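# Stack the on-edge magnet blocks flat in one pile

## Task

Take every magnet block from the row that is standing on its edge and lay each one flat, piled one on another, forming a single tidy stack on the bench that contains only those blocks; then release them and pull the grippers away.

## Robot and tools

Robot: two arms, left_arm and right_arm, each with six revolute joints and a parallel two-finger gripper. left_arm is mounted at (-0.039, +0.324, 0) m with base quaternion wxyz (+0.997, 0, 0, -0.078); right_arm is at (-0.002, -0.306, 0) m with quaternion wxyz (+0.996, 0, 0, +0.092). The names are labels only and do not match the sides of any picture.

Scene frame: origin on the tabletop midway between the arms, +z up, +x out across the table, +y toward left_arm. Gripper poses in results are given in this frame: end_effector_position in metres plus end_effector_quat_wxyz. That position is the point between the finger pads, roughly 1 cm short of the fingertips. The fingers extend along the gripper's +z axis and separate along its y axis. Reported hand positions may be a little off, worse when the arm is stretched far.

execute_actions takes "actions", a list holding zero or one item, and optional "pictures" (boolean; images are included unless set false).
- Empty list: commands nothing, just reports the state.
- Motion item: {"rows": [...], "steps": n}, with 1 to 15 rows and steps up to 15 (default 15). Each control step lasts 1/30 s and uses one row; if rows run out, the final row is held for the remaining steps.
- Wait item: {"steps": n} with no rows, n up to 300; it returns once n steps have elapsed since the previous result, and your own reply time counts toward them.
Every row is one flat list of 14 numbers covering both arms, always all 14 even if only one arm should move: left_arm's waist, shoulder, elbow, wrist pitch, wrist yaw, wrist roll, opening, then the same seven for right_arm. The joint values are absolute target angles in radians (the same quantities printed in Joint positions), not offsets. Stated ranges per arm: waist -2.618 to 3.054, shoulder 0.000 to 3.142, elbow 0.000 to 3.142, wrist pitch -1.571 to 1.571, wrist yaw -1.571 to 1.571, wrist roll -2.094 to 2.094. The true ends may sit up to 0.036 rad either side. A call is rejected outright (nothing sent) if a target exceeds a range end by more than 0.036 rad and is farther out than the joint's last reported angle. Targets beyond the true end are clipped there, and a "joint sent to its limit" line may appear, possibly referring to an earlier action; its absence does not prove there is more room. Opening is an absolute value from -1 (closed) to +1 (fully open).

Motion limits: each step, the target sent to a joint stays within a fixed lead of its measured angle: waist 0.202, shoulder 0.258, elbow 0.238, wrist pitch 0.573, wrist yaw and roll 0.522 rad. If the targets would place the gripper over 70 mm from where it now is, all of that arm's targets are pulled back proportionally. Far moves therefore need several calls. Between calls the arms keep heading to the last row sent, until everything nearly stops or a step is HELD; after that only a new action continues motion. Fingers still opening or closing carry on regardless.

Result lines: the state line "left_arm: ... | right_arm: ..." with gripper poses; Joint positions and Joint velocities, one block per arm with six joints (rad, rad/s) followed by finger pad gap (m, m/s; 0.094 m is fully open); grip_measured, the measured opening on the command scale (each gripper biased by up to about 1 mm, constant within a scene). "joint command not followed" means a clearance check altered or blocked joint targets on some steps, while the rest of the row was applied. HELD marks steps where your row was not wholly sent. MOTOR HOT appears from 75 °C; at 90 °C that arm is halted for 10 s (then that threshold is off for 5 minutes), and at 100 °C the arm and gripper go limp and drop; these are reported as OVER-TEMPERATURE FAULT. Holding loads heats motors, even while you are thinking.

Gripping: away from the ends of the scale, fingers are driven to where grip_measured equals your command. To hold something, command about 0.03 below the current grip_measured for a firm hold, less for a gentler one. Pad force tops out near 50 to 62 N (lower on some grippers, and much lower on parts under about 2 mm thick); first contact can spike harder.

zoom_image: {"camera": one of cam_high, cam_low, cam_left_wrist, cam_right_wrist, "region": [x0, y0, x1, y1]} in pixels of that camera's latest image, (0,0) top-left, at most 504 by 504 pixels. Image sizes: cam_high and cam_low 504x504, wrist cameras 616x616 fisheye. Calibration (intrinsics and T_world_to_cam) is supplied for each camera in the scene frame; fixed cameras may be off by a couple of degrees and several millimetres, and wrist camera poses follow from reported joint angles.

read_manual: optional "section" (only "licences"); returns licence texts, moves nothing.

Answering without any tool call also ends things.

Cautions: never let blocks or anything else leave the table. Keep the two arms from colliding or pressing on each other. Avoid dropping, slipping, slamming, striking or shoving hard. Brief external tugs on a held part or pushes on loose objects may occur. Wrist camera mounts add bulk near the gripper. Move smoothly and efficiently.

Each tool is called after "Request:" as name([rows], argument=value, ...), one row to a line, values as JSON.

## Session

Request:
execute_actions(actions=[])

Scene clock: 0.00 s of 6200.00 s.
left_arm: end_effector_position=(+0.1245, +0.1884, +0.1031) grip_measured=+1.000 end_effector_quat_wxyz=(+0.295, +0.338, +0.741, +0.499) | right_arm: end_effector_position=(+0.2643, +0.0767, +0.1873) grip_measured=+1.000 end_effector_quat_wxyz=(+0.072, +0.180, +0.939, +0.283)
Joint positions: left_arm=[-1.31   1.888  0.922 -1.554 -0.975 -1.142  0.094] | right_arm=[ 0.73   1.795  1.626 -0.821 -0.122  1.329  0.094]
Joint velocities: left_arm=[-0.017 -0.007 -0.017 -0.007 -0.037  0.022  0.   ] | right_arm=[ 0.002 -0.007 -0.002 -0.037  0.051  0.022  0.   ]
camera_calibration (this result's frames):
cam_left_wrist: T_world_to_cam=[[-0.0463429, -0.500871, -0.86428, 0.181268], [-0.969268, 0.231811, -0.0823674, 0.1287], [0.241605, 0.833902, -0.496221, -0.0230052], [0, 0, 0, 1]] pos_world=[0.138703, 0.0801421, 0.155851]
cam_right_wrist: T_world_to_cam=[[-0.367356, -0.717915, -0.591311, 0.265805], [-0.821034, -0.0483905, 0.568824, 0.12917], [-0.436981, 0.694447, -0.571656, 0.282011], [0, 0, 0, 1]] pos_world=[0.326931, 0.00123384, 0.244912]

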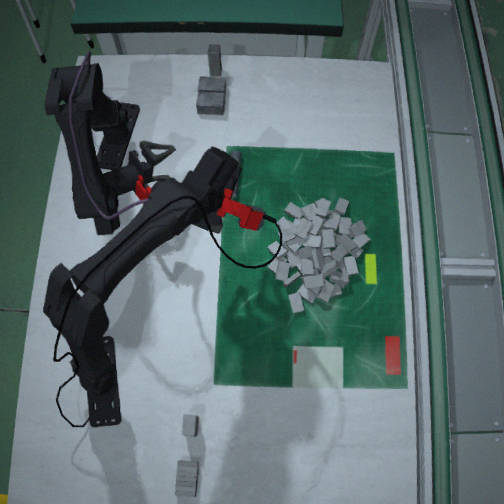

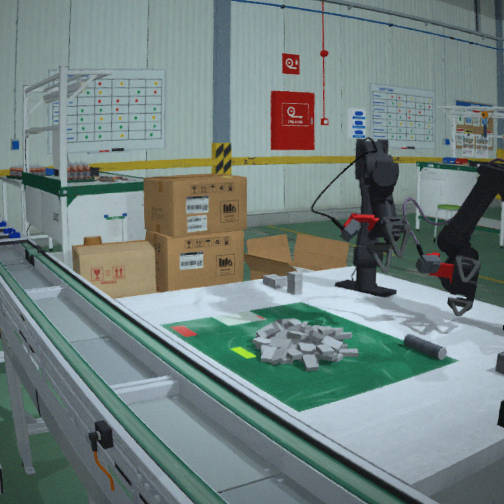

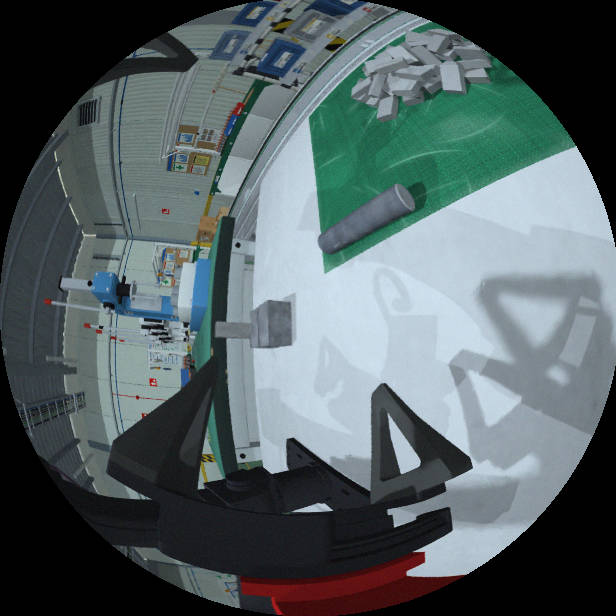

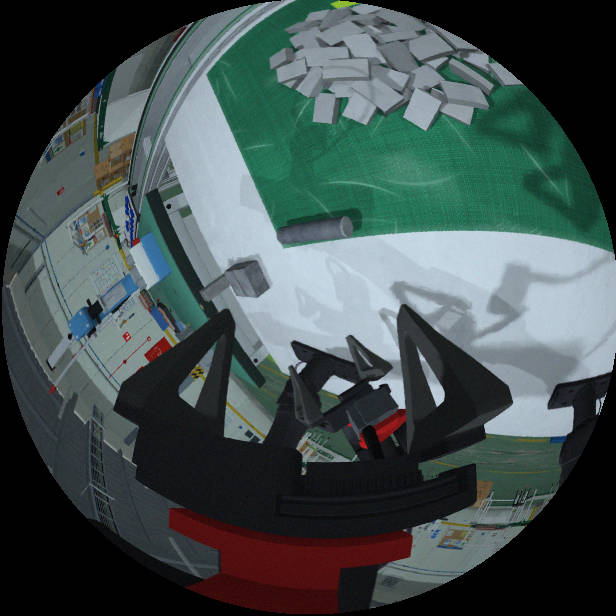

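Request:
execute_actions([
  {"rows":[[-1.31,1.888,0.922,-1.554,-0.975,-1.142,1,-0.5,1.55,1.4,-1.1,0,0,1]]},
], pictures=false)

Request:
execute_actions([
  {"rows":[[-1.356,0.5,0.8,-1.2,-0.5,-0.5,1,-0.975,1.55,1.35,-1.2,0,-0.7,1]]},
], pictures=false)

Request:
execute_actions([
  {"rows":[[-1.356,0.5,0.8,-0.9,0,0,1,-0.975,1.635,1.262,-1.21,0,-0.7,1]]},
])

Scene clock: 11.13 s of 6200.00 s.
left_arm: end_effector_position=(+0.1241, +0.1888, +0.1028) grip_measured=+1.000 end_effector_quat_wxyz=(+0.292, +0.339, +0.741, +0.500) | right_arm: end_effector_position=(+0.3541, -0.2430, +0.1711) grip_measured=+1.000 end_effector_quat_wxyz=(+0.177, +0.045, +0.982, +0.050)
Joint positions: left_arm=[-1.31   1.888  0.922 -1.554 -0.971 -1.136  0.094] | right_arm=[-0.023  1.575  1.415 -1.042 -0.025  0.256  0.094]
Joint velocities: left_arm=[-0.017 -0.017  0.017  0.007  0.081  0.007  0.   ] | right_arm=[-2.     0.007 -0.046 -0.154  0.022 -1.648  0.   ]
Steps of this call (steps 1 to 90: nothing new was sent; then 7.63 s passed at rest; steps 91 to 105: all 15 steps of this action). Readings (joint positions):
91: left_arm=[-1.310 1.888 0.922 -1.554 -0.974 -1.141] | right_arm=[0.722 1.783 1.611 -0.819 -0.121 1.292]
92: left_arm=[-1.310 1.888 0.922 -1.554 -0.973 -1.140] | right_arm=[0.706 1.756 1.574 -0.830 -0.118 1.240]
94: left_arm=[-1.310 1.888 0.922 -1.554 -0.973 -1.139] | right_arm=[0.642 1.693 1.504 -0.883 -0.103 1.130]
98: left_arm=[-1.310 1.888 0.922 -1.554 -0.972 -1.137] | right_arm=[0.444 1.602 1.433 -0.978 -0.066 0.843]
105: the state above

Scene clock: 11.63 s of 6200.00 s.
left_arm: end_effector_position=(+0.0592, +0.1740, +0.1772) grip_measured=+1.000 end_effector_quat_wxyz=(+0.334, +0.385, +0.857, -0.073) | right_arm: end_effector_position=(+0.2177, -0.5389, +0.1449) grip_measured=+1.000 end_effector_quat_wxyz=(+0.067, +0.085, +0.992, -0.070)
Joint positions: left_arm=[-1.347  0.675  0.808 -1.206 -0.51  -0.526  0.094] | right_arm=[-0.99   1.573  1.357 -1.161  0.017 -0.638  0.094]
Joint velocities: left_arm=[-0.002 -2.523  0.002  0.183  0.022  0.125  0.   ] | right_arm=[-0.364  0.007  0.007 -0.11   0.095 -0.286  0.   ]
Steps of this call (steps 1 to 15: all 15 steps of this action). Readings (joint positions):
1: left_arm=[-1.312 1.859 0.906 -1.508 -0.925 -1.064] | right_arm=[-0.093 1.575 1.410 -1.049 -0.021 0.178]
2: left_arm=[-1.321 1.791 0.868 -1.431 -0.834 -0.962] | right_arm=[-0.162 1.573 1.400 -1.061 -0.017 0.089]
4: left_arm=[-1.341 1.626 0.817 -1.358 -0.699 -0.794] | right_arm=[-0.298 1.573 1.377 -1.095 -0.013 -0.100]
8: left_arm=[-1.347 1.284 0.808 -1.266 -0.570 -0.617] | right_arm=[-0.586 1.573 1.357 -1.142 -0.005 -0.438]
15: the state above

Scene clock: 12.13 s of 6200.00 s.
left_arm: end_effector_position=(-0.0197, +0.1194, +0.2342) grip_measured=+1.000 end_effector_quat_wxyz=(+0.341, +0.593, +0.660, -0.312) | right_arm: end_effector_position=(+0.1962, -0.5120, +0.0975) grip_measured=+1.000 end_effector_quat_wxyz=(-0.007, +0.054, +0.999, -0.001)
Joint positions: left_arm=[-1.346  0.494  0.808 -0.925 -0.024 -0.026  0.094] | right_arm=[-0.983  1.642  1.259 -1.196  0.011 -0.691  0.094]
Joint velocities: left_arm=[ 0.022  0.002 -0.012  0.11   0.095  0.154  0.   ] | right_arm=[-0.002  0.017  0.002 -0.081 -0.022 -0.081  0.   ]
Steps of this call (steps 1 to 15: all 15 steps of this action). Readings (joint positions):
1: left_arm=[-1.345 0.594 0.808 -1.183 -0.455 -0.458] | right_arm=[-0.995 1.576 1.349 -1.162 0.018 -0.649]
2: left_arm=[-1.346 0.534 0.808 -1.135 -0.362 -0.368] | right_arm=[-0.993 1.579 1.333 -1.163 0.017 -0.657]
4: left_arm=[-1.346 0.492 0.808 -1.051 -0.231 -0.237] | right_arm=[-0.986 1.602 1.296 -1.173 0.015 -0.671]
8: left_arm=[-1.346 0.494 0.808 -0.965 -0.094 -0.100] | right_arm=[-0.983 1.642 1.259 -1.192 0.012 -0.685]
15: the state above
camera_calibration (this result's frames):
cam_left_wrist: T_world_to_cam=[[-0.93689, -0.240981, 0.25331, -0.0570008], [-0.310866, 0.905732, -0.288117, -0.00362085], [-0.16, -0.348679, -0.923484, 0.367728], [0, 0, 0, 1]] pos_world=[0.00430745, 0.117762, 0.352987]
cam_right_wrist: T_world_to_cam=[[-0.195037, -0.980138, -0.0359078, -0.457152], [-0.704651, 0.114564, 0.700245, 0.143622], [-0.682223, 0.161876, -0.712999, 0.399], [0, 0, 0, 1]] pos_world=[0.284249, -0.529114, 0.167501]

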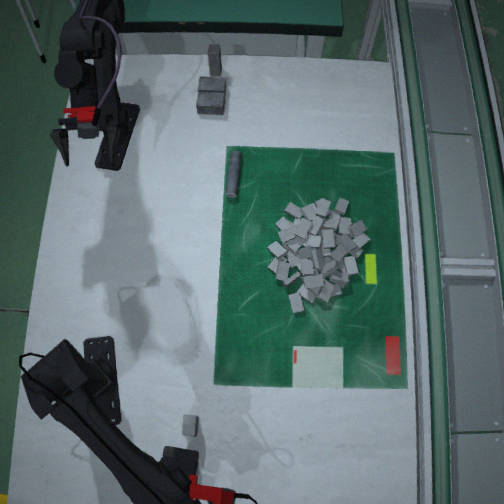

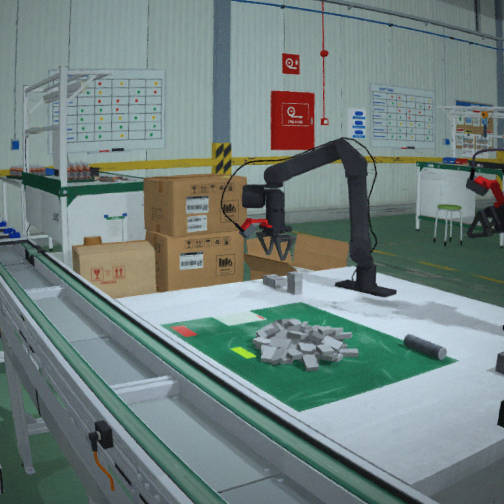

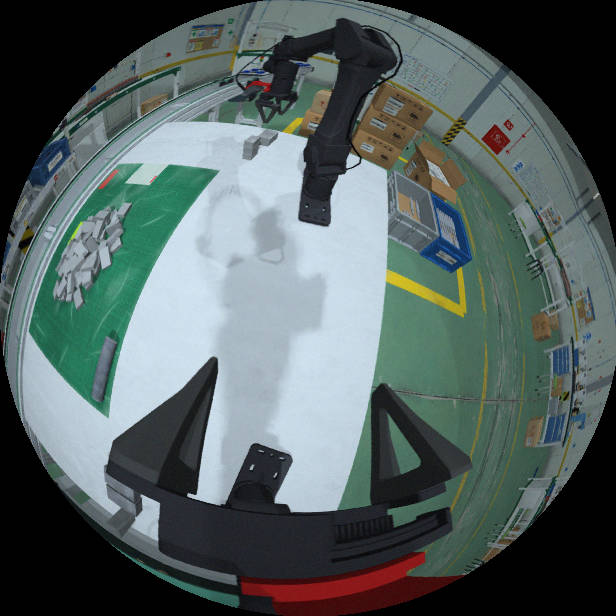

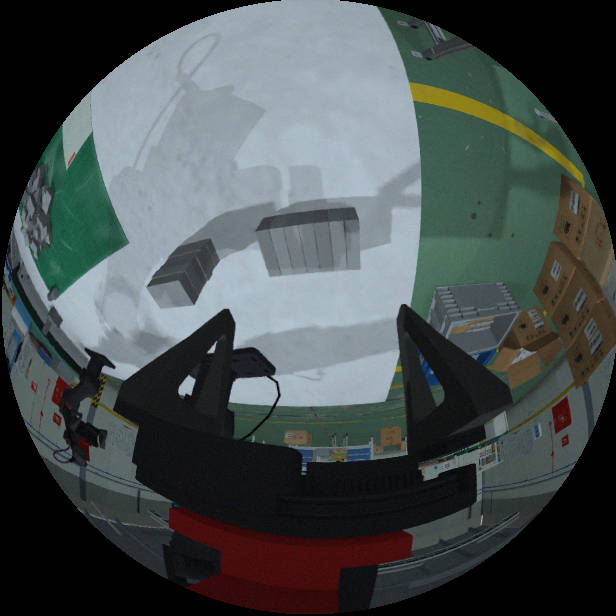

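Request:
execute_actions([
  {"rows":[[-1.356,0.5,0.8,-0.9,0,0,1,-0.965,1.65,1.23,-1.13,0,-0.715,0.92],[-1.356,0.5,0.8,-0.9,0,0,1,-0.955,1.66,1.2,-1.08,0,-0.715,0.92],[-1.356,0.5,0.8,-0.9,0,0,1,-0.955,1.67,1.17,-1.03,0,-0.715,0.92],[-1.356,0.5,0.8,-0.9,0,0,1,-0.955,1.68,1.14,-0.99,0,-0.715,0.92],[-1.356,0.5,0.8,-0.9,0,0,1,-0.955,1.69,1.115,-0.96,0,-0.715,0.92],[-1.356,0.5,0.8,-0.9,0,0,1,-0.955,1.695,1.093,-0.96,0,-0.715,0.92]]},
])

Scene clock: 22.10 s of 6200.00 s.
left_arm: end_effector_position=(-0.0226, +0.1181, +0.2358) grip_measured=+1.000 end_effector_quat_wxyz=(+0.342, +0.600, +0.650, -0.316) | right_arm: end_effector_position=(+0.1971, -0.5043, +0.0409) grip_measured=+0.922 end_effector_quat_wxyz=(-0.015, +0.036, +0.999, +0.007)
Joint positions: left_arm=[-1.346  0.494  0.808 -0.917 -0.008 -0.007  0.094] | right_arm=[-0.963  1.7    1.09  -0.992  0.01  -0.708  0.09 ]
Joint velocities: left_arm=[-0.002  0.002 -0.012 -0.051  0.066 -0.066  0.   ] | right_arm=[-0.007 -0.017 -0.007  0.081  0.007  0.007 -0.   ]
Steps of this call (steps 1 to 30: the robot went on to your last target; steps 31 to 90: nothing new was sent; then 6.47 s passed at rest; steps 91 to 105: all 15 steps of this action). Readings (joint positions):
91: left_arm=[-1.346 0.494 0.808 -0.917 -0.008 -0.007] | right_arm=[-0.982 1.642 1.257 -1.191 0.011 -0.695]
92: left_arm=[-1.346 0.494 0.808 -0.917 -0.008 -0.007] | right_arm=[-0.980 1.642 1.249 -1.175 0.011 -0.698]
94: left_arm=[-1.346 0.494 0.808 -0.917 -0.008 -0.007] | right_arm=[-0.970 1.644 1.212 -1.120 0.011 -0.702]
98: left_arm=[-1.346 0.494 0.808 -0.917 -0.008 -0.007] | right_arm=[-0.963 1.681 1.116 -1.031 0.010 -0.706]
105: the state above
camera_calibration (this result's frames):
cam_left_wrist: T_world_to_cam=[[-0.944172, -0.216261, 0.248535, -0.0623529], [-0.28675, 0.910888, -0.296746, -0.00082455], [-0.162213, -0.351447, -0.922048, 0.368219], [0, 0, 0, 1]] pos_world=[0.000621577, 0.116676, 0.354768]
cam_right_wrist: T_world_to_cam=[[-0.159697, -0.985861, -0.0507362, -0.4607], [-0.697986, 0.0764216, 0.712022, 0.161981], [-0.698077, 0.149121, -0.700322, 0.354208], [0, 0, 0, 1]] pos_world=[0.286753, -0.519385, 0.109352]

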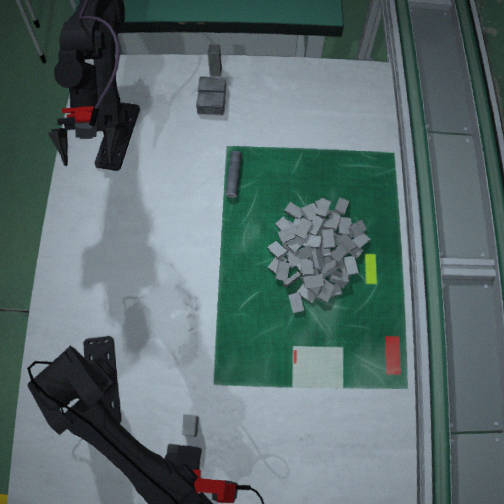

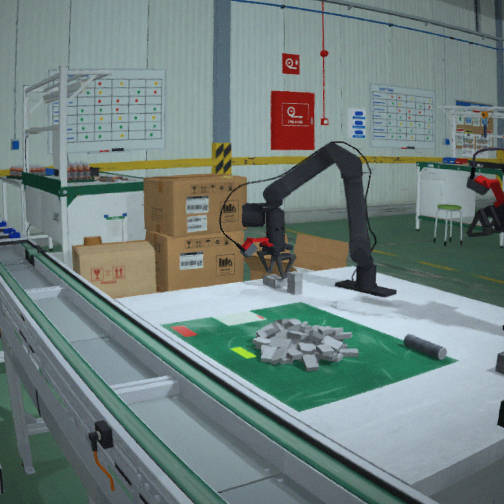

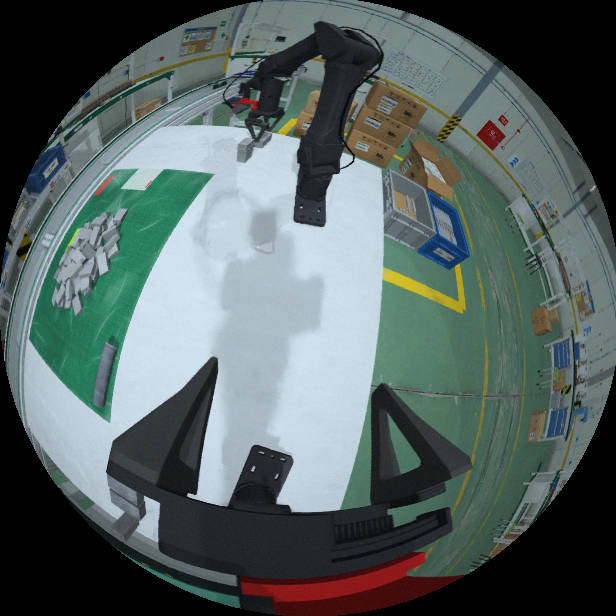

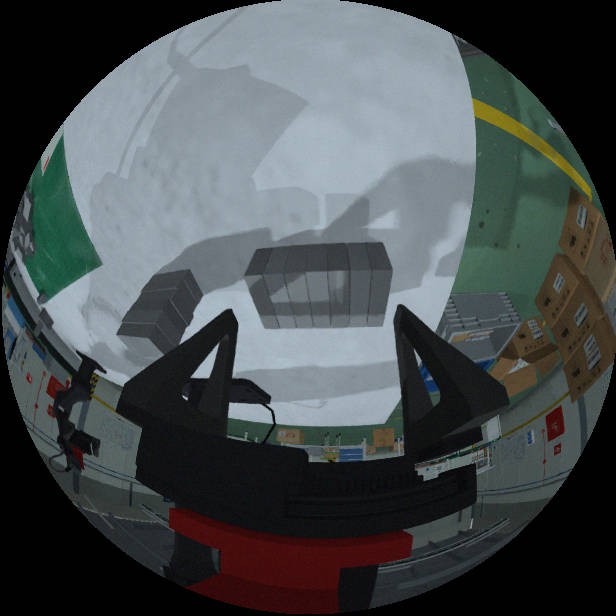

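Request:
execute_actions([
  {"rows":[[-1.356,0.5,0.8,-0.9,0,0,1,-0.955,1.7,1.09,-0.935,0,-0.715,0.88],[-1.356,0.5,0.8,-0.9,0,0,1,-0.955,1.705,1.082,-0.92,0,-0.715,0.88],[-1.356,0.5,0.8,-0.9,0,0,1,-0.955,1.71,1.074,-0.905,0,-0.715,0.88],[-1.356,0.5,0.8,-0.9,0,0,1,-0.955,1.715,1.066,-0.89,0,-0.715,0.88],[-1.356,0.5,0.8,-0.9,0,0,1,-0.955,1.72,1.058,-0.88,0,-0.715,0.88],[-1.356,0.5,0.8,-0.9,0,0,1,-0.955,1.725,1.05,-0.87,0,-0.715,0.88],[-1.356,0.5,0.8,-0.9,0,0,1,-0.955,1.73,1.04,-0.86,0,-0.715,0.88],[-1.356,0.5,0.8,-0.9,0,0,1,-0.955,1.735,1.03,-0.85,0,-0.715,0.88],[-1.356,0.5,0.8,-0.9,0,0,1,-0.955,1.74,1.022,-0.845,0,-0.715,0.88],[-1.356,0.5,0.8,-0.9,0,0,1,-0.955,1.742,1.015,-0.84,0,-0.715,0.88]]},
])

Scene clock: 31.47 s of 6200.00 s.
left_arm: end_effector_position=(-0.0226, +0.1181, +0.2358) grip_measured=+1.000 end_effector_quat_wxyz=(+0.342, +0.600, +0.650, -0.316) | right_arm: end_effector_position=(+0.1987, -0.5058, +0.0149) grip_measured=+0.882 end_effector_quat_wxyz=(-0.009, +0.035, +0.999, +0.002)
Joint positions: left_arm=[-1.346  0.494  0.808 -0.917 -0.008 -0.007  0.094] | right_arm=[-0.963  1.737  1.021 -0.871  0.01  -0.709  0.088]
Joint velocities: left_arm=[-0.007  0.002 -0.007  0.007 -0.051 -0.007  0.   ] | right_arm=[ 0.007  0.012 -0.002  0.066  0.051  0.037  0.001]
Steps of this call (steps 1 to 30: the robot went on to your last target; steps 31 to 90: nothing new was sent; then 5.87 s passed at rest; steps 91 to 105: all 15 steps of this action). Readings (joint positions):
91: left_arm=[-1.346 0.494 0.808 -0.917 -0.008 -0.007] | right_arm=[-0.963 1.700 1.090 -0.975 0.010 -0.709]
92: left_arm=[-1.346 0.494 0.808 -0.917 -0.008 -0.007] | right_arm=[-0.963 1.700 1.090 -0.970 0.010 -0.709]
94: left_arm=[-1.346 0.494 0.808 -0.917 -0.008 -0.007] | right_arm=[-0.963 1.700 1.089 -0.951 0.010 -0.709]
98: left_arm=[-1.346 0.494 0.808 -0.917 -0.008 -0.007] | right_arm=[-0.963 1.708 1.066 -0.904 0.010 -0.709]
105: the state above
camera_calibration (this result's frames):
cam_left_wrist: T_world_to_cam=[[-0.944172, -0.216261, 0.248535, -0.0623529], [-0.28675, 0.910888, -0.296746, -0.00082455], [-0.162213, -0.351447, -0.922048, 0.368219], [0, 0, 0, 1]] pos_world=[0.000621577, 0.116676, 0.354768]
cam_right_wrist: T_world_to_cam=[[-0.158476, -0.986445, -0.0425674, -0.463983], [-0.705161, 0.0828997, 0.704185, 0.186557], [-0.69111, 0.141613, -0.70874, 0.332291], [0, 0, 0, 1]] pos_world=[0.287672, -0.520216, 0.0843867]

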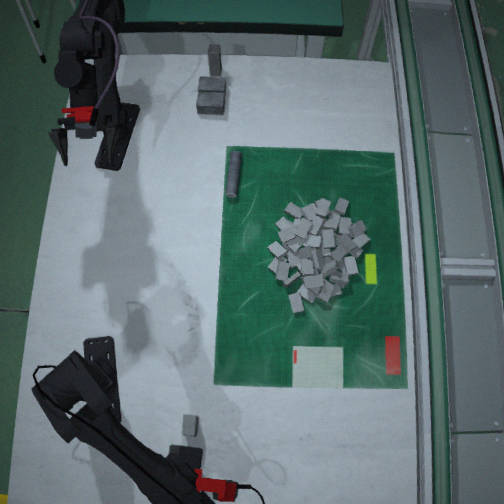

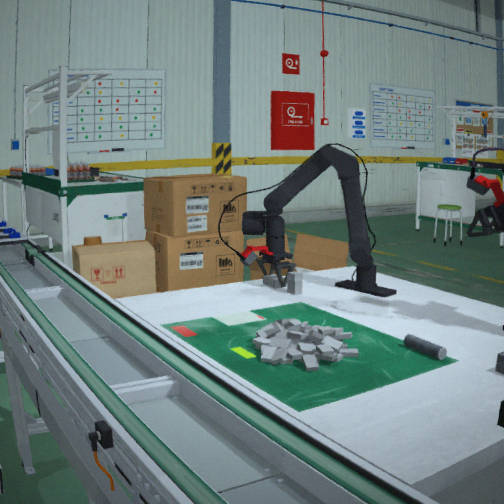

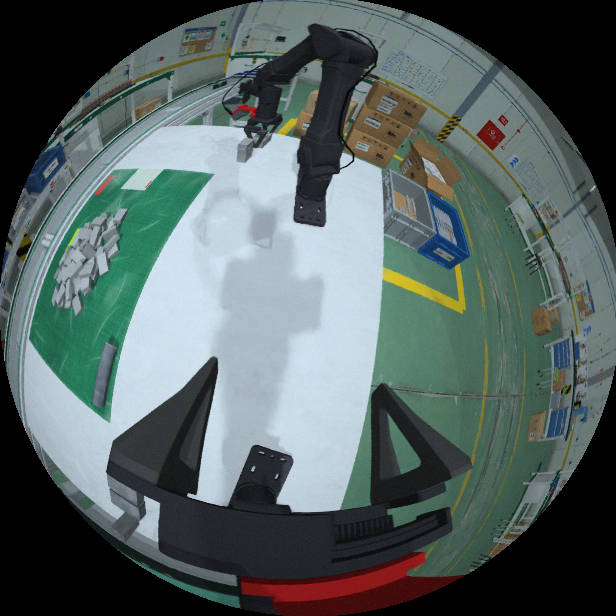

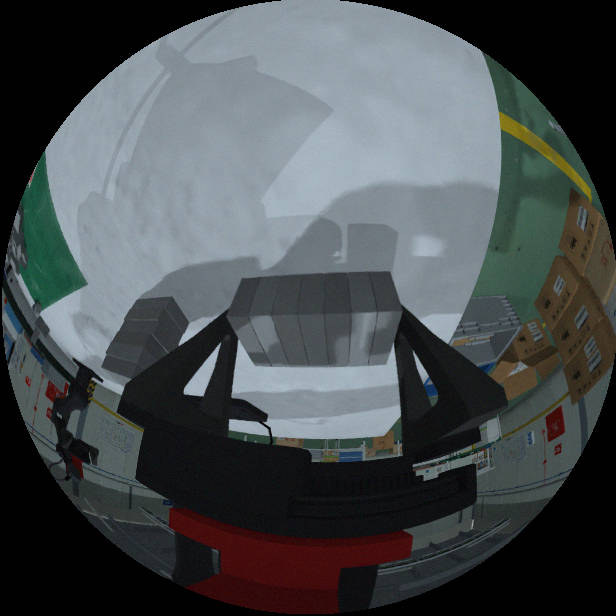

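Request:
execute_actions([
  {"rows":[[-1.356,0.5,0.8,-0.9,0,0,1,-0.955,1.74,1.02,-0.86,0,-0.715,0.8],[-1.356,0.5,0.8,-0.9,0,0,1,-0.955,1.74,1.02,-0.86,0,-0.715,0.75],[-1.356,0.5,0.8,-0.9,0,0,1,-0.955,1.74,1.02,-0.86,0,-0.715,0.71],[-1.356,0.5,0.8,-0.9,0,0,1,-0.955,1.74,1.02,-0.86,0,-0.715,0.67],[-1.356,0.5,0.8,-0.9,0,0,1,-0.955,1.74,1.02,-0.86,0,-0.715,0.63],[-1.356,0.5,0.8,-0.9,0,0,1,-0.955,1.74,1.02,-0.86,0,-0.715,0.59],[-1.356,0.5,0.8,-0.9,0,0,1,-0.955,1.74,1.02,-0.86,0,-0.715,0.55],[-1.356,0.5,0.8,-0.9,0,0,1,-0.955,1.74,1.02,-0.86,0,-0.715,0.51],[-1.356,0.5,0.8,-0.9,0,0,1,-0.955,1.74,1.02,-0.86,0,-0.715,0.47]],"steps":13},
], pictures=false)

Scene clock: 42.73 s of 6200.00 s.
left_arm: end_effector_position=(-0.0226, +0.1181, +0.2358) grip_measured=+1.000 end_effector_quat_wxyz=(+0.342, +0.600, +0.650, -0.316) | right_arm: end_effector_position=(+0.2015, -0.5084, +0.0149) grip_measured=+0.501 end_effector_quat_wxyz=(-0.004, +0.035, +0.999, -0.003)
Joint positions: left_arm=[-1.346  0.494  0.808 -0.917 -0.008 -0.007  0.094] | right_arm=[-0.963  1.737  1.021 -0.856  0.009 -0.709  0.071]
Joint velocities: left_arm=[ 0.002 -0.002 -0.017 -0.066 -0.037 -0.037  0.   ] | right_arm=[-0.022  0.007  0.017 -0.007 -0.037 -0.037 -0.   ]
Steps of this call (steps 1 to 30: the robot went on to your last target; steps 31 to 90: nothing new was sent; then 7.83 s passed at rest; steps 91 to 103: all 13 steps of this action). Readings (joint positions):
91: left_arm=[-1.346 0.494 0.808 -0.917 -0.008 -0.007] | right_arm=[-0.963 1.737 1.021 -0.856 0.010 -0.709]
92: left_arm=[-1.346 0.494 0.808 -0.917 -0.008 -0.007] | right_arm=[-0.963 1.737 1.021 -0.856 0.010 -0.709]
94: left_arm=[-1.346 0.494 0.808 -0.917 -0.008 -0.007] | right_arm=[-0.963 1.737 1.021 -0.856 0.010 -0.709]
98: left_arm=[-1.346 0.494 0.808 -0.917 -0.008 -0.007] | right_arm=[-0.963 1.737 1.021 -0.856 0.009 -0.709]
103: the state above

Request:
execute_actions([
  {"rows":[[-1.356,0.5,0.8,-0.9,0,0,1,-0.963,1.72,1.05,-0.89,0,-0.715,0.45],[-1.356,0.5,0.8,-0.9,0,0,1,-0.963,1.7,1.075,-0.93,0,-0.715,0.45],[-1.356,0.5,0.8,-0.9,0,0,1,-0.963,1.685,1.1,-0.97,0,-0.715,0.45],[-1.356,0.5,0.8,-0.9,0,0,1,-0.963,1.67,1.13,-1.01,0,-0.715,0.45],[-1.356,0.5,0.8,-0.9,0,0,1,-0.963,1.655,1.16,-1.05,0,-0.715,0.45],[-1.356,0.5,0.8,-0.9,0,0,1,-0.963,1.63,1.19,-1.09,0,-0.715,0.45],[-1.356,0.5,0.8,-0.9,0,0,1,-0.963,1.6,1.21,-1.12,0,-0.715,0.45],[-1.356,0.5,0.8,-0.9,0,0,1,-0.963,1.56,1.22,-1.13,0,-0.715,0.45],[-1.356,0.5,0.8,-0.9,0,0,1,-0.963,1.51,1.22,-1.13,0,-0.715,0.45],[-1.356,0.5,0.8,-0.9,0,0,1,-0.963,1.46,1.21,-1.1,0,-0.75,0.45],[-1.356,0.5,0.8,-0.9,0,0,1,-0.963,1.41,1.19,-1.05,0,-0.8,0.45],[-1.356,0.5,0.8,-0.9,0,0,1,-0.963,1.36,1.16,-0.98,0,-0.85,0.45],[-1.356,0.5,0.8,-0.9,0,0,1,-0.95,1.31,1.13,-0.9,0,-0.9,0.45],[-1.356,0.5,0.8,-0.9,0,0,1,-0.92,1.26,1.1,-0.82,0,-0.95,0.45],[-1.356,0.5,0.8,-0.9,0,0,1,-0.88,1.2,1.07,-0.74,0,-1.0,0.45]]},
], pictures=false)

Request:
execute_actions([
  {"rows":[[-1.356,0.5,0.8,-0.9,0,0,1,-0.2,0.9,0.85,-0.2,0,-1.3,0.45]]},
], pictures=false)

Request:
execute_actions([
  {"rows":[[-1.356,0.5,0.8,-0.9,0,0,1,0.8,0.8,0.62,0.3,0,-1.56,0.45]]},
], pictures=false)

Request:
execute_actions([
  {"rows":[[-1.356,0.5,0.8,-0.9,0,0,1,1.445,0.74,0.48,0.48,0,-1.56,0.45]]},
], pictures=false)

Request:
execute_actions([
  {"steps":25},
])

Scene clock: 61.23 s of 6200.00 s.
left_arm: end_effector_position=(-0.0226, +0.1181, +0.2358) grip_measured=+1.000 end_effector_quat_wxyz=(+0.342, +0.600, +0.650, -0.316) | right_arm: end_effector_position=(+0.2178, -0.5197, +0.1568) grip_measured=+0.501 end_effector_quat_wxyz=(+0.137, -0.035, +0.978, -0.154)
Joint positions: left_arm=[-1.346  0.494  0.808 -0.917 -0.008 -0.007  0.094] | right_arm=[-0.947  1.321  1.119 -0.954  0.017 -0.838  0.071]
Joint velocities: left_arm=[ 0.017 -0.007 -0.012  0.037  0.037 -0.037  0.   ] | right_arm=[ 0.476 -1.668 -0.74   1.267  0.3   -1.033  0.001]
Steps of this call (steps 1 to 15: the robot went on to your last target; steps 16 to 90: nothing new was sent; then 15.00 s passed at rest; steps 91 to 105: all 15 steps of this action). Readings (joint positions):
91: left_arm=[-1.346 0.494 0.808 -0.917 -0.008 -0.007] | right_arm=[-0.963 1.737 1.021 -0.856 0.009 -0.709]
92: left_arm=[-1.346 0.494 0.808 -0.917 -0.008 -0.007] | right_arm=[-0.963 1.737 1.024 -0.861 0.009 -0.709]
94: left_arm=[-1.346 0.494 0.808 -0.917 -0.008 -0.007] | right_arm=[-0.963 1.735 1.042 -0.897 0.009 -0.709]
98: left_arm=[-1.346 0.494 0.808 -0.917 -0.008 -0.007] | right_arm=[-0.963 1.681 1.127 -1.015 0.009 -0.709]
105: the state above

Scene clock: 61.73 s of 6200.00 s.
left_arm: end_effector_position=(-0.0226, +0.1181, +0.2358) grip_measured=+1.000 end_effector_quat_wxyz=(+0.342, +0.600, +0.650, -0.316) | right_arm: end_effector_position=(+0.3329, -0.3084, +0.2446) grip_measured=+0.501 end_effector_quat_wxyz=(+0.415, -0.505, +0.694, -0.301)
Joint positions: left_arm=[-1.346  0.494  0.808 -0.917 -0.008 -0.007  0.094] | right_arm=[-0.203  0.948  0.825 -0.371 -0.018 -1.268  0.071]
Joint velocities: left_arm=[ 0.002 -0.012  0.007 -0.066  0.037  0.066  0.   ] | right_arm=[ 0.427 -0.085  0.007  0.447 -0.286 -0.212 -0.001]
Steps of this call (steps 1 to 15: all 15 steps of this action). Readings (joint positions):
1: left_arm=[-1.346 0.494 0.808 -0.917 -0.008 -0.007] | right_arm=[-0.913 1.252 1.071 -0.877 0.033 -0.906]
2: left_arm=[-1.346 0.494 0.808 -0.917 -0.008 -0.007] | right_arm=[-0.860 1.172 0.996 -0.766 0.050 -0.977]
4: left_arm=[-1.346 0.494 0.808 -0.917 -0.008 -0.007] | right_arm=[-0.749 1.055 0.904 -0.650 0.032 -1.062]
8: left_arm=[-1.346 0.494 0.808 -0.917 -0.008 -0.007] | right_arm=[-0.538 0.963 0.838 -0.515 0.021 -1.172]
15: the state above

Scene clock: 62.23 s of 6200.00 s.
left_arm: end_effector_position=(-0.0226, +0.1181, +0.2358) grip_measured=+1.000 end_effector_quat_wxyz=(+0.342, +0.600, +0.650, -0.316) | right_arm: end_effector_position=(+0.2375, -0.0637, +0.2569) grip_measured=+0.501 end_effector_quat_wxyz=(-0.586, +0.712, -0.309, +0.232)
Joint positions: left_arm=[-1.346  0.494  0.808 -0.917 -0.008 -0.007  0.094] | right_arm=[ 0.608  0.849  0.574  0.069  0.007 -1.536  0.071]
Joint velocities: left_arm=[ 0.002  0.002 -0.027 -0.022  0.037  0.007  0.   ] | right_arm=[ 1.6    0.007  0.002  0.256  0.095 -0.139 -0.   ]
Steps of this call (steps 1 to 15: all 15 steps of this action). Readings (joint positions):
1: left_arm=[-1.346 0.494 0.808 -0.917 -0.008 -0.007] | right_arm=[-0.168 0.931 0.791 -0.306 -0.003 -1.308]
2: left_arm=[-1.346 0.494 0.808 -0.917 -0.008 -0.007] | right_arm=[-0.114 0.897 0.725 -0.195 0.024 -1.356]
4: left_arm=[-1.346 0.494 0.808 -0.917 -0.008 -0.007] | right_arm=[0.007 0.853 0.640 -0.086 0.021 -1.419]
8: left_arm=[-1.346 0.494 0.808 -0.917 -0.008 -0.007] | right_arm=[0.234 0.849 0.581 -0.004 0.009 -1.488]
15: the state above

Scene clock: 62.73 s of 6200.00 s.
left_arm: end_effector_position=(-0.0226, +0.1181, +0.2358) grip_measured=+1.000 end_effector_quat_wxyz=(+0.342, +0.600, +0.650, -0.316) | right_arm: end_effector_position=(-0.0296, +0.0258, +0.2685) grip_measured=+0.501 end_effector_quat_wxyz=(+0.691, -0.721, -0.029, +0.038)
Joint positions: left_arm=[-1.346  0.494  0.808 -0.917 -0.008 -0.007  0.094] | right_arm=[ 1.447  0.788  0.442  0.303 -0.035 -1.558  0.071]
Joint velocities: left_arm=[-0.002 -0.022  0.002  0.037  0.037  0.037  0.   ] | right_arm=[ 0.252 -0.002  0.007  0.256 -0.154  0.037 -0.   ]
Steps of this call (steps 1 to 15: all 15 steps of this action). Readings (joint positions):
1: left_arm=[-1.346 0.494 0.808 -0.917 -0.008 -0.007] | right_arm=[0.667 0.843 0.558 0.104 0.010 -1.540]
2: left_arm=[-1.346 0.494 0.808 -0.917 -0.008 -0.007] | right_arm=[0.729 0.826 0.526 0.158 0.012 -1.543]
4: left_arm=[-1.346 0.494 0.808 -0.917 -0.008 -0.007] | right_arm=[0.860 0.795 0.477 0.216 0.009 -1.549]
8: left_arm=[-1.346 0.494 0.808 -0.917 -0.008 -0.007] | right_arm=[1.117 0.788 0.444 0.257 0.003 -1.555]
15: the state above

Scene clock: 63.57 s of 6200.00 s.
left_arm: end_effector_position=(-0.0226, +0.1181, +0.2358) grip_measured=+1.000 end_effector_quat_wxyz=(+0.342, +0.600, +0.650, -0.316) | right_arm: end_effector_position=(-0.0258, +0.0263, +0.2742) grip_measured=+0.501 end_effector_quat_wxyz=(+0.699, -0.714, -0.021, +0.029)
Joint positions: left_arm=[-1.346  0.494  0.808 -0.917 -0.008 -0.007  0.094] | right_arm=[ 1.451  0.788  0.442  0.326 -0.008 -1.56   0.071]
Joint velocities: left_arm=[ 0.017 -0.007  0.007 -0.007  0.007  0.022  0.   ] | right_arm=[-0.002 -0.012  0.017 -0.007  0.007 -0.037  0.   ]
Steps of this call (steps 1 to 25: the robot went on to your last target). Readings (joint positions):
1: left_arm=[-1.346 0.494 0.808 -0.917 -0.008 -0.007] | right_arm=[1.451 0.788 0.442 0.309 -0.037 -1.559]
2: left_arm=[-1.346 0.494 0.808 -0.917 -0.008 -0.007] | right_arm=[1.451 0.788 0.442 0.314 -0.034 -1.559]
4: left_arm=[-1.346 0.494 0.808 -0.917 -0.008 -0.007] | right_arm=[1.451 0.788 0.442 0.321 -0.022 -1.559]
8: left_arm=[-1.346 0.494 0.808 -0.917 -0.008 -0.007] | right_arm=[1.451 0.788 0.442 0.325 -0.013 -1.559]
25: the state above
camera_calibration (this result's frames):
cam_left_wrist: T_world_to_cam=[[-0.944172, -0.216261, 0.248535, -0.0623529], [-0.28675, 0.910888, -0.296746, -0.00082455], [-0.162213, -0.351447, -0.922048, 0.368219], [0, 0, 0, 1]] pos_world=[0.000621577, 0.116676, 0.354768]
cam_right_wrist: T_world_to_cam=[[0.0941204, 0.0670994, 0.993297, -0.268838], [0.769242, -0.638264, -0.0297738, 0.0598346], [0.631988, 0.766888, -0.111689, 0.139508], [0, 0, 0, 1]] pos_world=[-0.108892, -0.050758, 0.284399]

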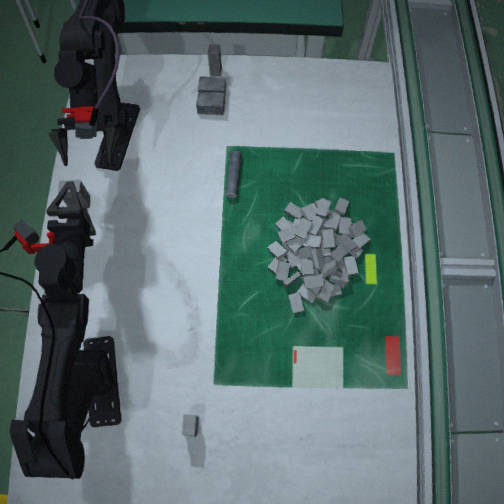

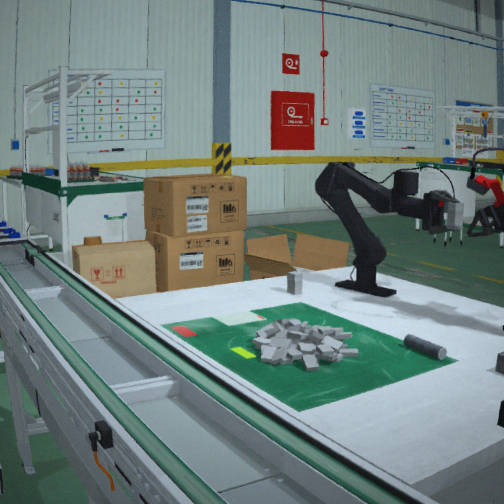

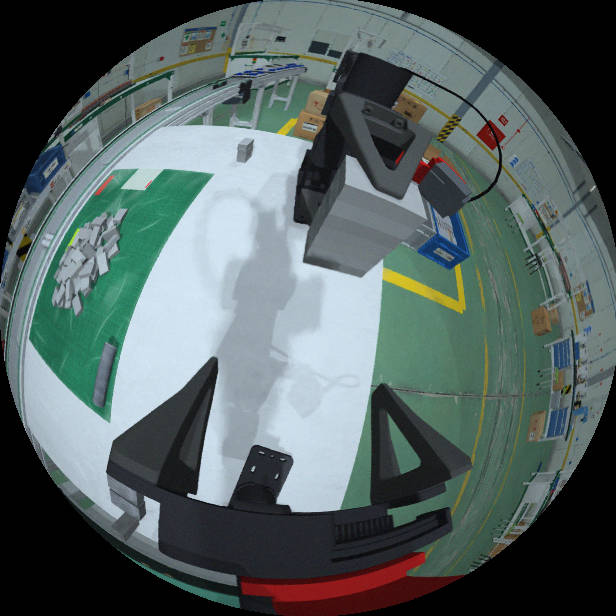

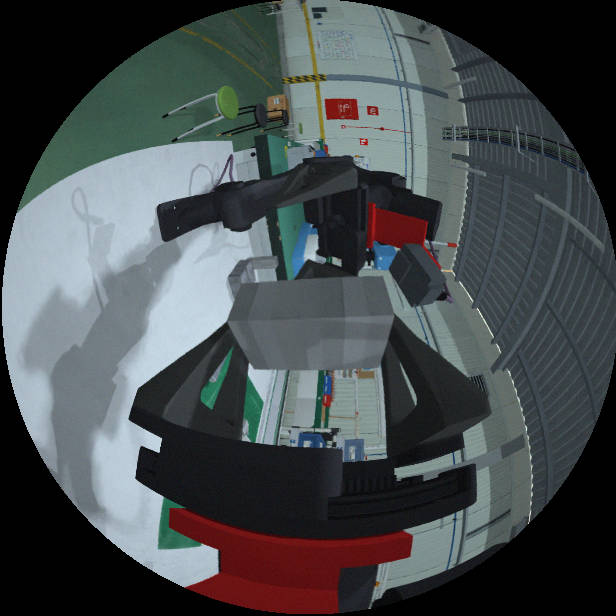

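Request:
execute_actions([
  {"rows":[[-1.367,0.54,0.84,-0.87,0,0,0.8,1.428,0.745,0.48,0.5,0,-1.575,0.45],[-1.367,0.58,0.86,-0.85,0,0,0.7,1.428,0.745,0.48,0.5,0,-1.575,0.45],[-1.367,0.62,0.88,-0.83,0,0,0.55,1.428,0.745,0.48,0.5,0,-1.575,0.45],[-1.367,0.66,0.9,-0.81,0,0,0.55,1.428,0.745,0.48,0.5,0,-1.575,0.45],[-1.367,0.7,0.92,-0.79,0,0,0.55,1.428,0.745,0.48,0.5,0,-1.575,0.45],[-1.367,0.74,0.935,-0.77,0,0,0.55,1.428,0.745,0.48,0.5,0,-1.575,0.45],[-1.367,0.78,0.95,-0.75,0,0,0.55,1.428,0.745,0.48,0.5,0,-1.575,0.45],[-1.367,0.82,0.97,-0.73,0,0,0.55,1.428,0.745,0.48,0.5,0,-1.575,0.45],[-1.367,0.85,0.985,-0.71,0,0,0.55,1.428,0.745,0.48,0.5,0,-1.575,0.45],[-1.367,0.88,0.995,-0.695,0,0,0.55,1.428,0.745,0.48,0.5,0,-1.575,0.45],[-1.367,0.9,1.005,-0.685,0,0,0.55,1.428,0.745,0.48,0.5,0,-1.575,0.45],[-1.367,0.915,1.012,-0.685,0,0,0.55,1.428,0.745,0.48,0.5,0,-1.575,0.45]]},
], pictures=false)

Request:
execute_actions([
  {"rows":[[-1.367,0.915,1.012,-0.685,0,0,0.1,1.428,0.745,0.48,0.5,0,-1.575,0.45]]},
])

Request:
zoom_image(camera="cam_low", region=[414, 160, 504, 250])

Scene clock: 76.90 s of 6200.00 s.
left_arm: end_effector_position=(-0.0192, +0.0283, +0.2513) grip_measured=+0.553 end_effector_quat_wxyz=(+0.323, +0.612, +0.656, -0.301) | right_arm: end_effector_position=(-0.0208, +0.0267, +0.2791) grip_measured=+0.501 end_effector_quat_wxyz=(+0.707, -0.707, -0.020, +0.018)
Joint positions: left_arm=[-1.356  0.915  0.977 -0.719 -0.008 -0.007  0.073] | right_arm=[ 1.437  0.788  0.442  0.346 -0.005 -1.574  0.071]
Joint velocities: left_arm=[ 0.002  0.081 -0.012  0.139  0.007  0.022  0.002] | right_arm=[-0.017 -0.007 -0.007 -0.007 -0.022  0.022 -0.001]
Steps of this call (steps 1 to 15: the robot went on to your last target; steps 16 to 90: nothing new was sent; then 9.83 s passed at rest; steps 91 to 105: all 15 steps of this action). Readings (joint positions):
91: left_arm=[-1.348 0.497 0.808 -0.915 -0.008 -0.007] | right_arm=[1.449 0.788 0.442 0.327 -0.008 -1.562]
92: left_arm=[-1.351 0.509 0.812 -0.911 -0.008 -0.007] | right_arm=[1.446 0.788 0.442 0.329 -0.008 -1.564]
94: left_arm=[-1.355 0.568 0.839 -0.897 -0.008 -0.007] | right_arm=[1.440 0.788 0.442 0.335 -0.006 -1.568]
98: left_arm=[-1.356 0.737 0.913 -0.826 -0.008 -0.007] | right_arm=[1.437 0.788 0.442 0.343 -0.005 -1.571]
105: the state above

Scene clock: 77.40 s of 6200.00 s.
left_arm: end_effector_position=(-0.0191, +0.0256, +0.2543) grip_measured=+0.103 end_effector_quat_wxyz=(+0.328, +0.610, +0.654, -0.306) | right_arm: end_effector_position=(-0.0208, +0.0267, +0.2791) grip_measured=+0.501 end_effector_quat_wxyz=(+0.707, -0.707, -0.020, +0.018)
Joint positions: left_arm=[-1.356  0.916  0.977 -0.702 -0.008 -0.007  0.052] | right_arm=[ 1.437  0.788  0.442  0.346 -0.005 -1.574  0.071]
Joint velocities: left_arm=[ 0.007  0.002  0.022  0.022  0.037 -0.007  0.   ] | right_arm=[ 0.002 -0.007  0.002 -0.051 -0.007 -0.037  0.002]
Steps of this call (steps 1 to 15: all 15 steps of this action). Readings (joint positions):
1: left_arm=[-1.356 0.916 0.977 -0.716 -0.008 -0.007] | right_arm=[1.437 0.788 0.442 0.346 -0.005 -1.574]
2: left_arm=[-1.356 0.916 0.977 -0.714 -0.008 -0.007] | right_arm=[1.437 0.788 0.442 0.346 -0.005 -1.574]
4: left_arm=[-1.356 0.916 0.977 -0.708 -0.008 -0.007] | right_arm=[1.437 0.788 0.442 0.346 -0.005 -1.574]
8: left_arm=[-1.356 0.916 0.977 -0.705 -0.008 -0.007] | right_arm=[1.437 0.788 0.442 0.346 -0.005 -1.574]
15: the state above
camera_calibration (this result's frames):
cam_left_wrist: T_world_to_cam=[[-0.945755, -0.216481, 0.242248, -0.0820641], [-0.278396, 0.924372, -0.260828, 0.0805846], [-0.167463, -0.31412, -0.934497, 0.355497], [0, 0, 0, 1]] pos_world=[0.00435449, 0.0194131, 0.373109]
cam_right_wrist: T_world_to_cam=[[0.0817288, 0.0450693, 0.995635, -0.274553], [0.759187, -0.65004, -0.0328942, 0.0573603], [0.64572, 0.758562, -0.0873431, 0.130343], [0, 0, 0, 1]] pos_world=[-0.105274, -0.049213, 0.286626]

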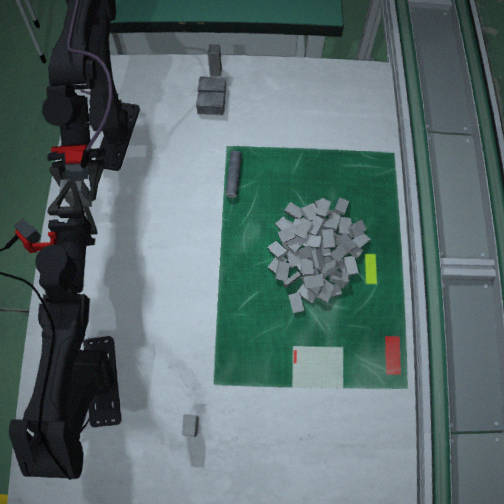

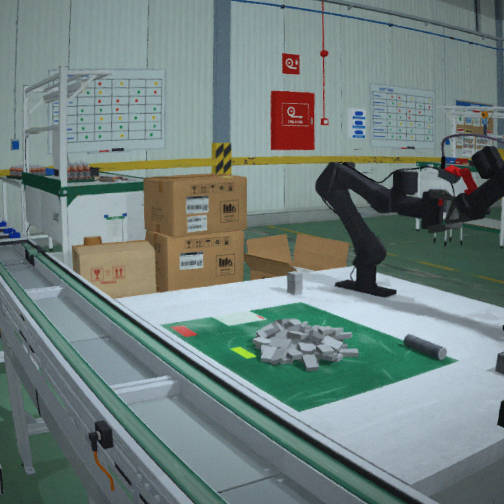

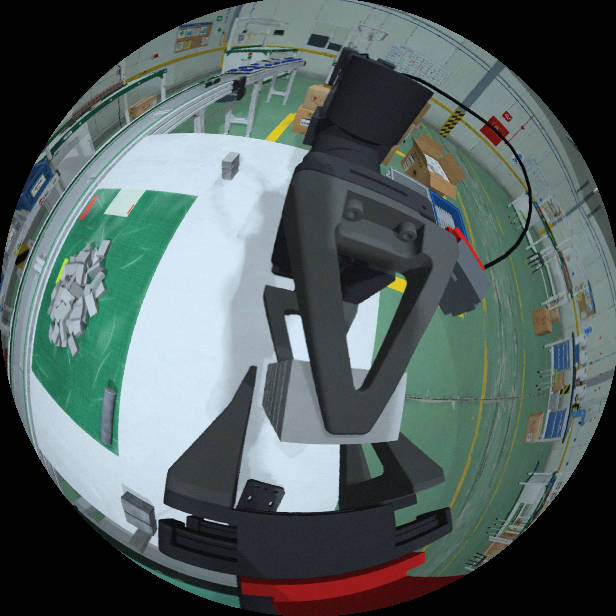

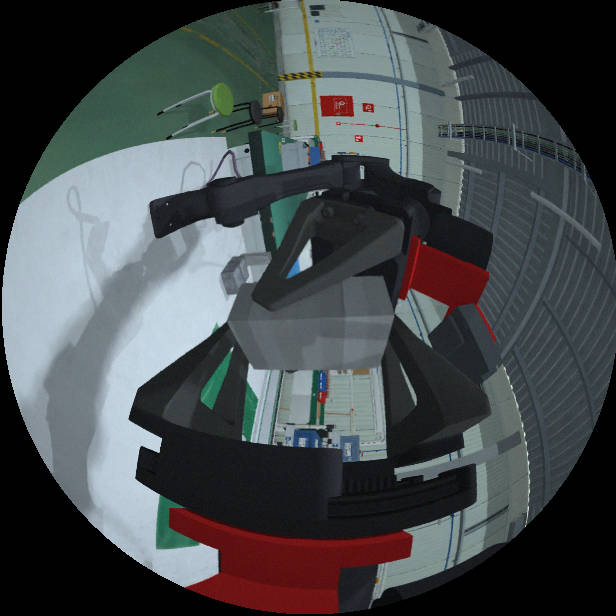

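Region (414, 160, 504, 250) of cam_low's 504x504 image, scaled by 5.600, with more detail than that image has.

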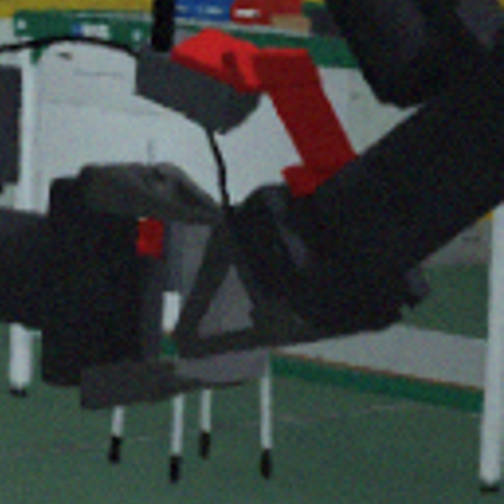

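Request:
execute_actions([
  {"rows":[[-1.367,0.948,1.0,-0.695,0,0,0.02,1.428,0.745,0.48,0.5,0,-1.575,0.45]],"steps":12},
])

Request:
zoom_image(camera="cam_right_wrist", region=[190, 190, 430, 400])

Request:
zoom_image(camera="cam_low", region=[414, 160, 504, 250])

Scene clock: 82.87 s of 6200.00 s.
left_arm: end_effector_position=(-0.0195, +0.0223, +0.2478) grip_measured=+0.023 end_effector_quat_wxyz=(+0.320, +0.614, +0.657, -0.300) | right_arm: end_effector_position=(-0.0206, +0.0267, +0.2792) grip_measured=+0.501 end_effector_quat_wxyz=(+0.707, -0.707, -0.020, +0.017)
Joint positions: left_arm=[-1.357  0.94   0.977 -0.702 -0.006 -0.006  0.048] | right_arm=[ 1.437  0.788  0.442  0.346 -0.003 -1.575  0.071]
Joint velocities: left_arm=[-0.002  0.002  0.002  0.007 -0.022  0.007 -0.   ] | right_arm=[ 0.012 -0.007 -0.002 -0.022 -0.066  0.007 -0.   ]
Steps of this call (steps 1 to 15: the robot went on to your last target; steps 16 to 90: nothing new was sent; then 2.07 s passed at rest; steps 91 to 102: all 12 steps of this action). Readings (joint positions):
91: left_arm=[-1.356 0.917 0.977 -0.702 -0.008 -0.007] | right_arm=[1.437 0.788 0.442 0.346 -0.005 -1.574]
92: left_arm=[-1.356 0.921 0.977 -0.702 -0.006 -0.006] | right_arm=[1.437 0.788 0.442 0.346 -0.003 -1.574]
94: left_arm=[-1.357 0.931 0.977 -0.702 -0.006 -0.006] | right_arm=[1.437 0.788 0.442 0.346 -0.003 -1.575]
98: left_arm=[-1.357 0.940 0.977 -0.702 -0.006 -0.006] | right_arm=[1.437 0.788 0.442 0.346 -0.003 -1.575]
102: the state above
camera_calibration (this result's frames):
cam_left_wrist: T_world_to_cam=[[-0.945782, -0.21931, 0.239583, -0.0808989], [-0.276394, 0.930848, -0.239014, 0.076287], [-0.170597, -0.292275, -0.940995, 0.349385], [0, 0, 0, 1]] pos_world=[0.00417668, 0.0133628, 0.366385]
cam_right_wrist: T_world_to_cam=[[0.0814371, 0.0445451, 0.995683, -0.274675], [0.758207, -0.651185, -0.032881, 0.0571735], [0.646909, 0.757611, -0.086805, 0.130065], [0, 0, 0, 1]] pos_world=[-0.105121, -0.0490724, 0.286659]

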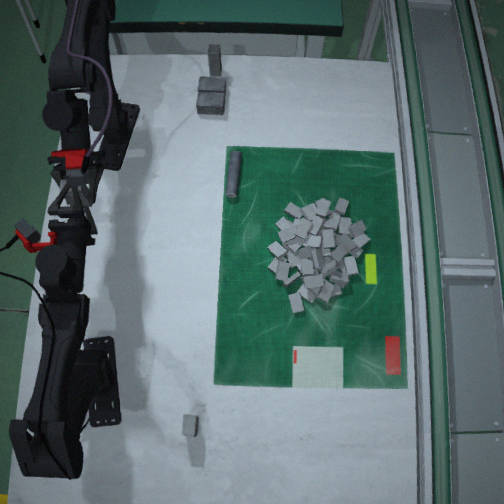

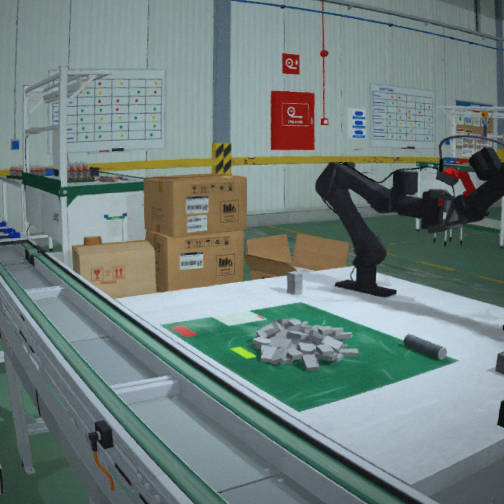

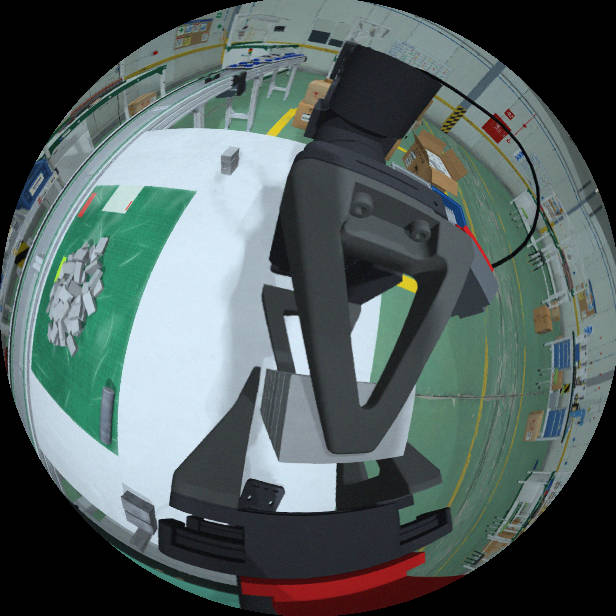

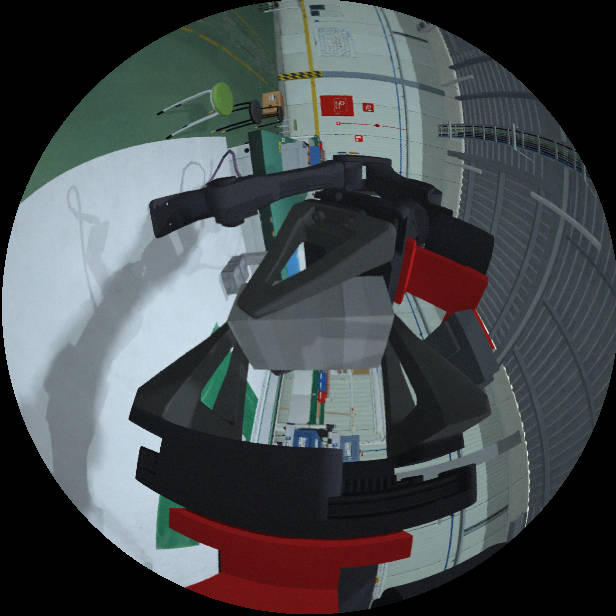

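Region (190, 190, 430, 400) of cam_right_wrist's 616x616 image, scaled by 2.100, with more detail than that image has; it fills the top 441 rows of this view, and the rest is white.

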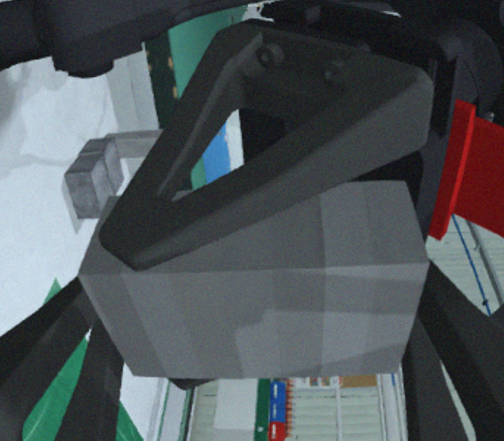

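Region (414, 160, 504, 250) of cam_low's 504x504 image, scaled by 5.600, with more detail than that image has.

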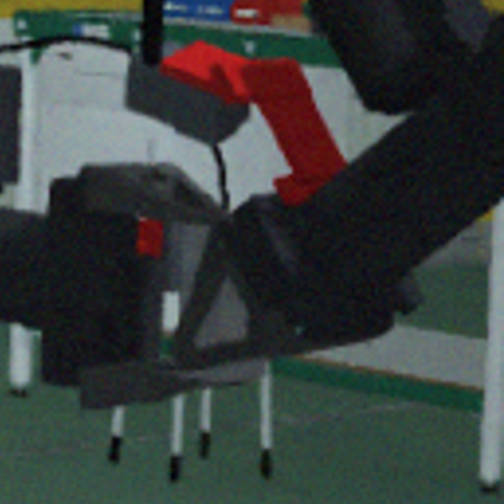

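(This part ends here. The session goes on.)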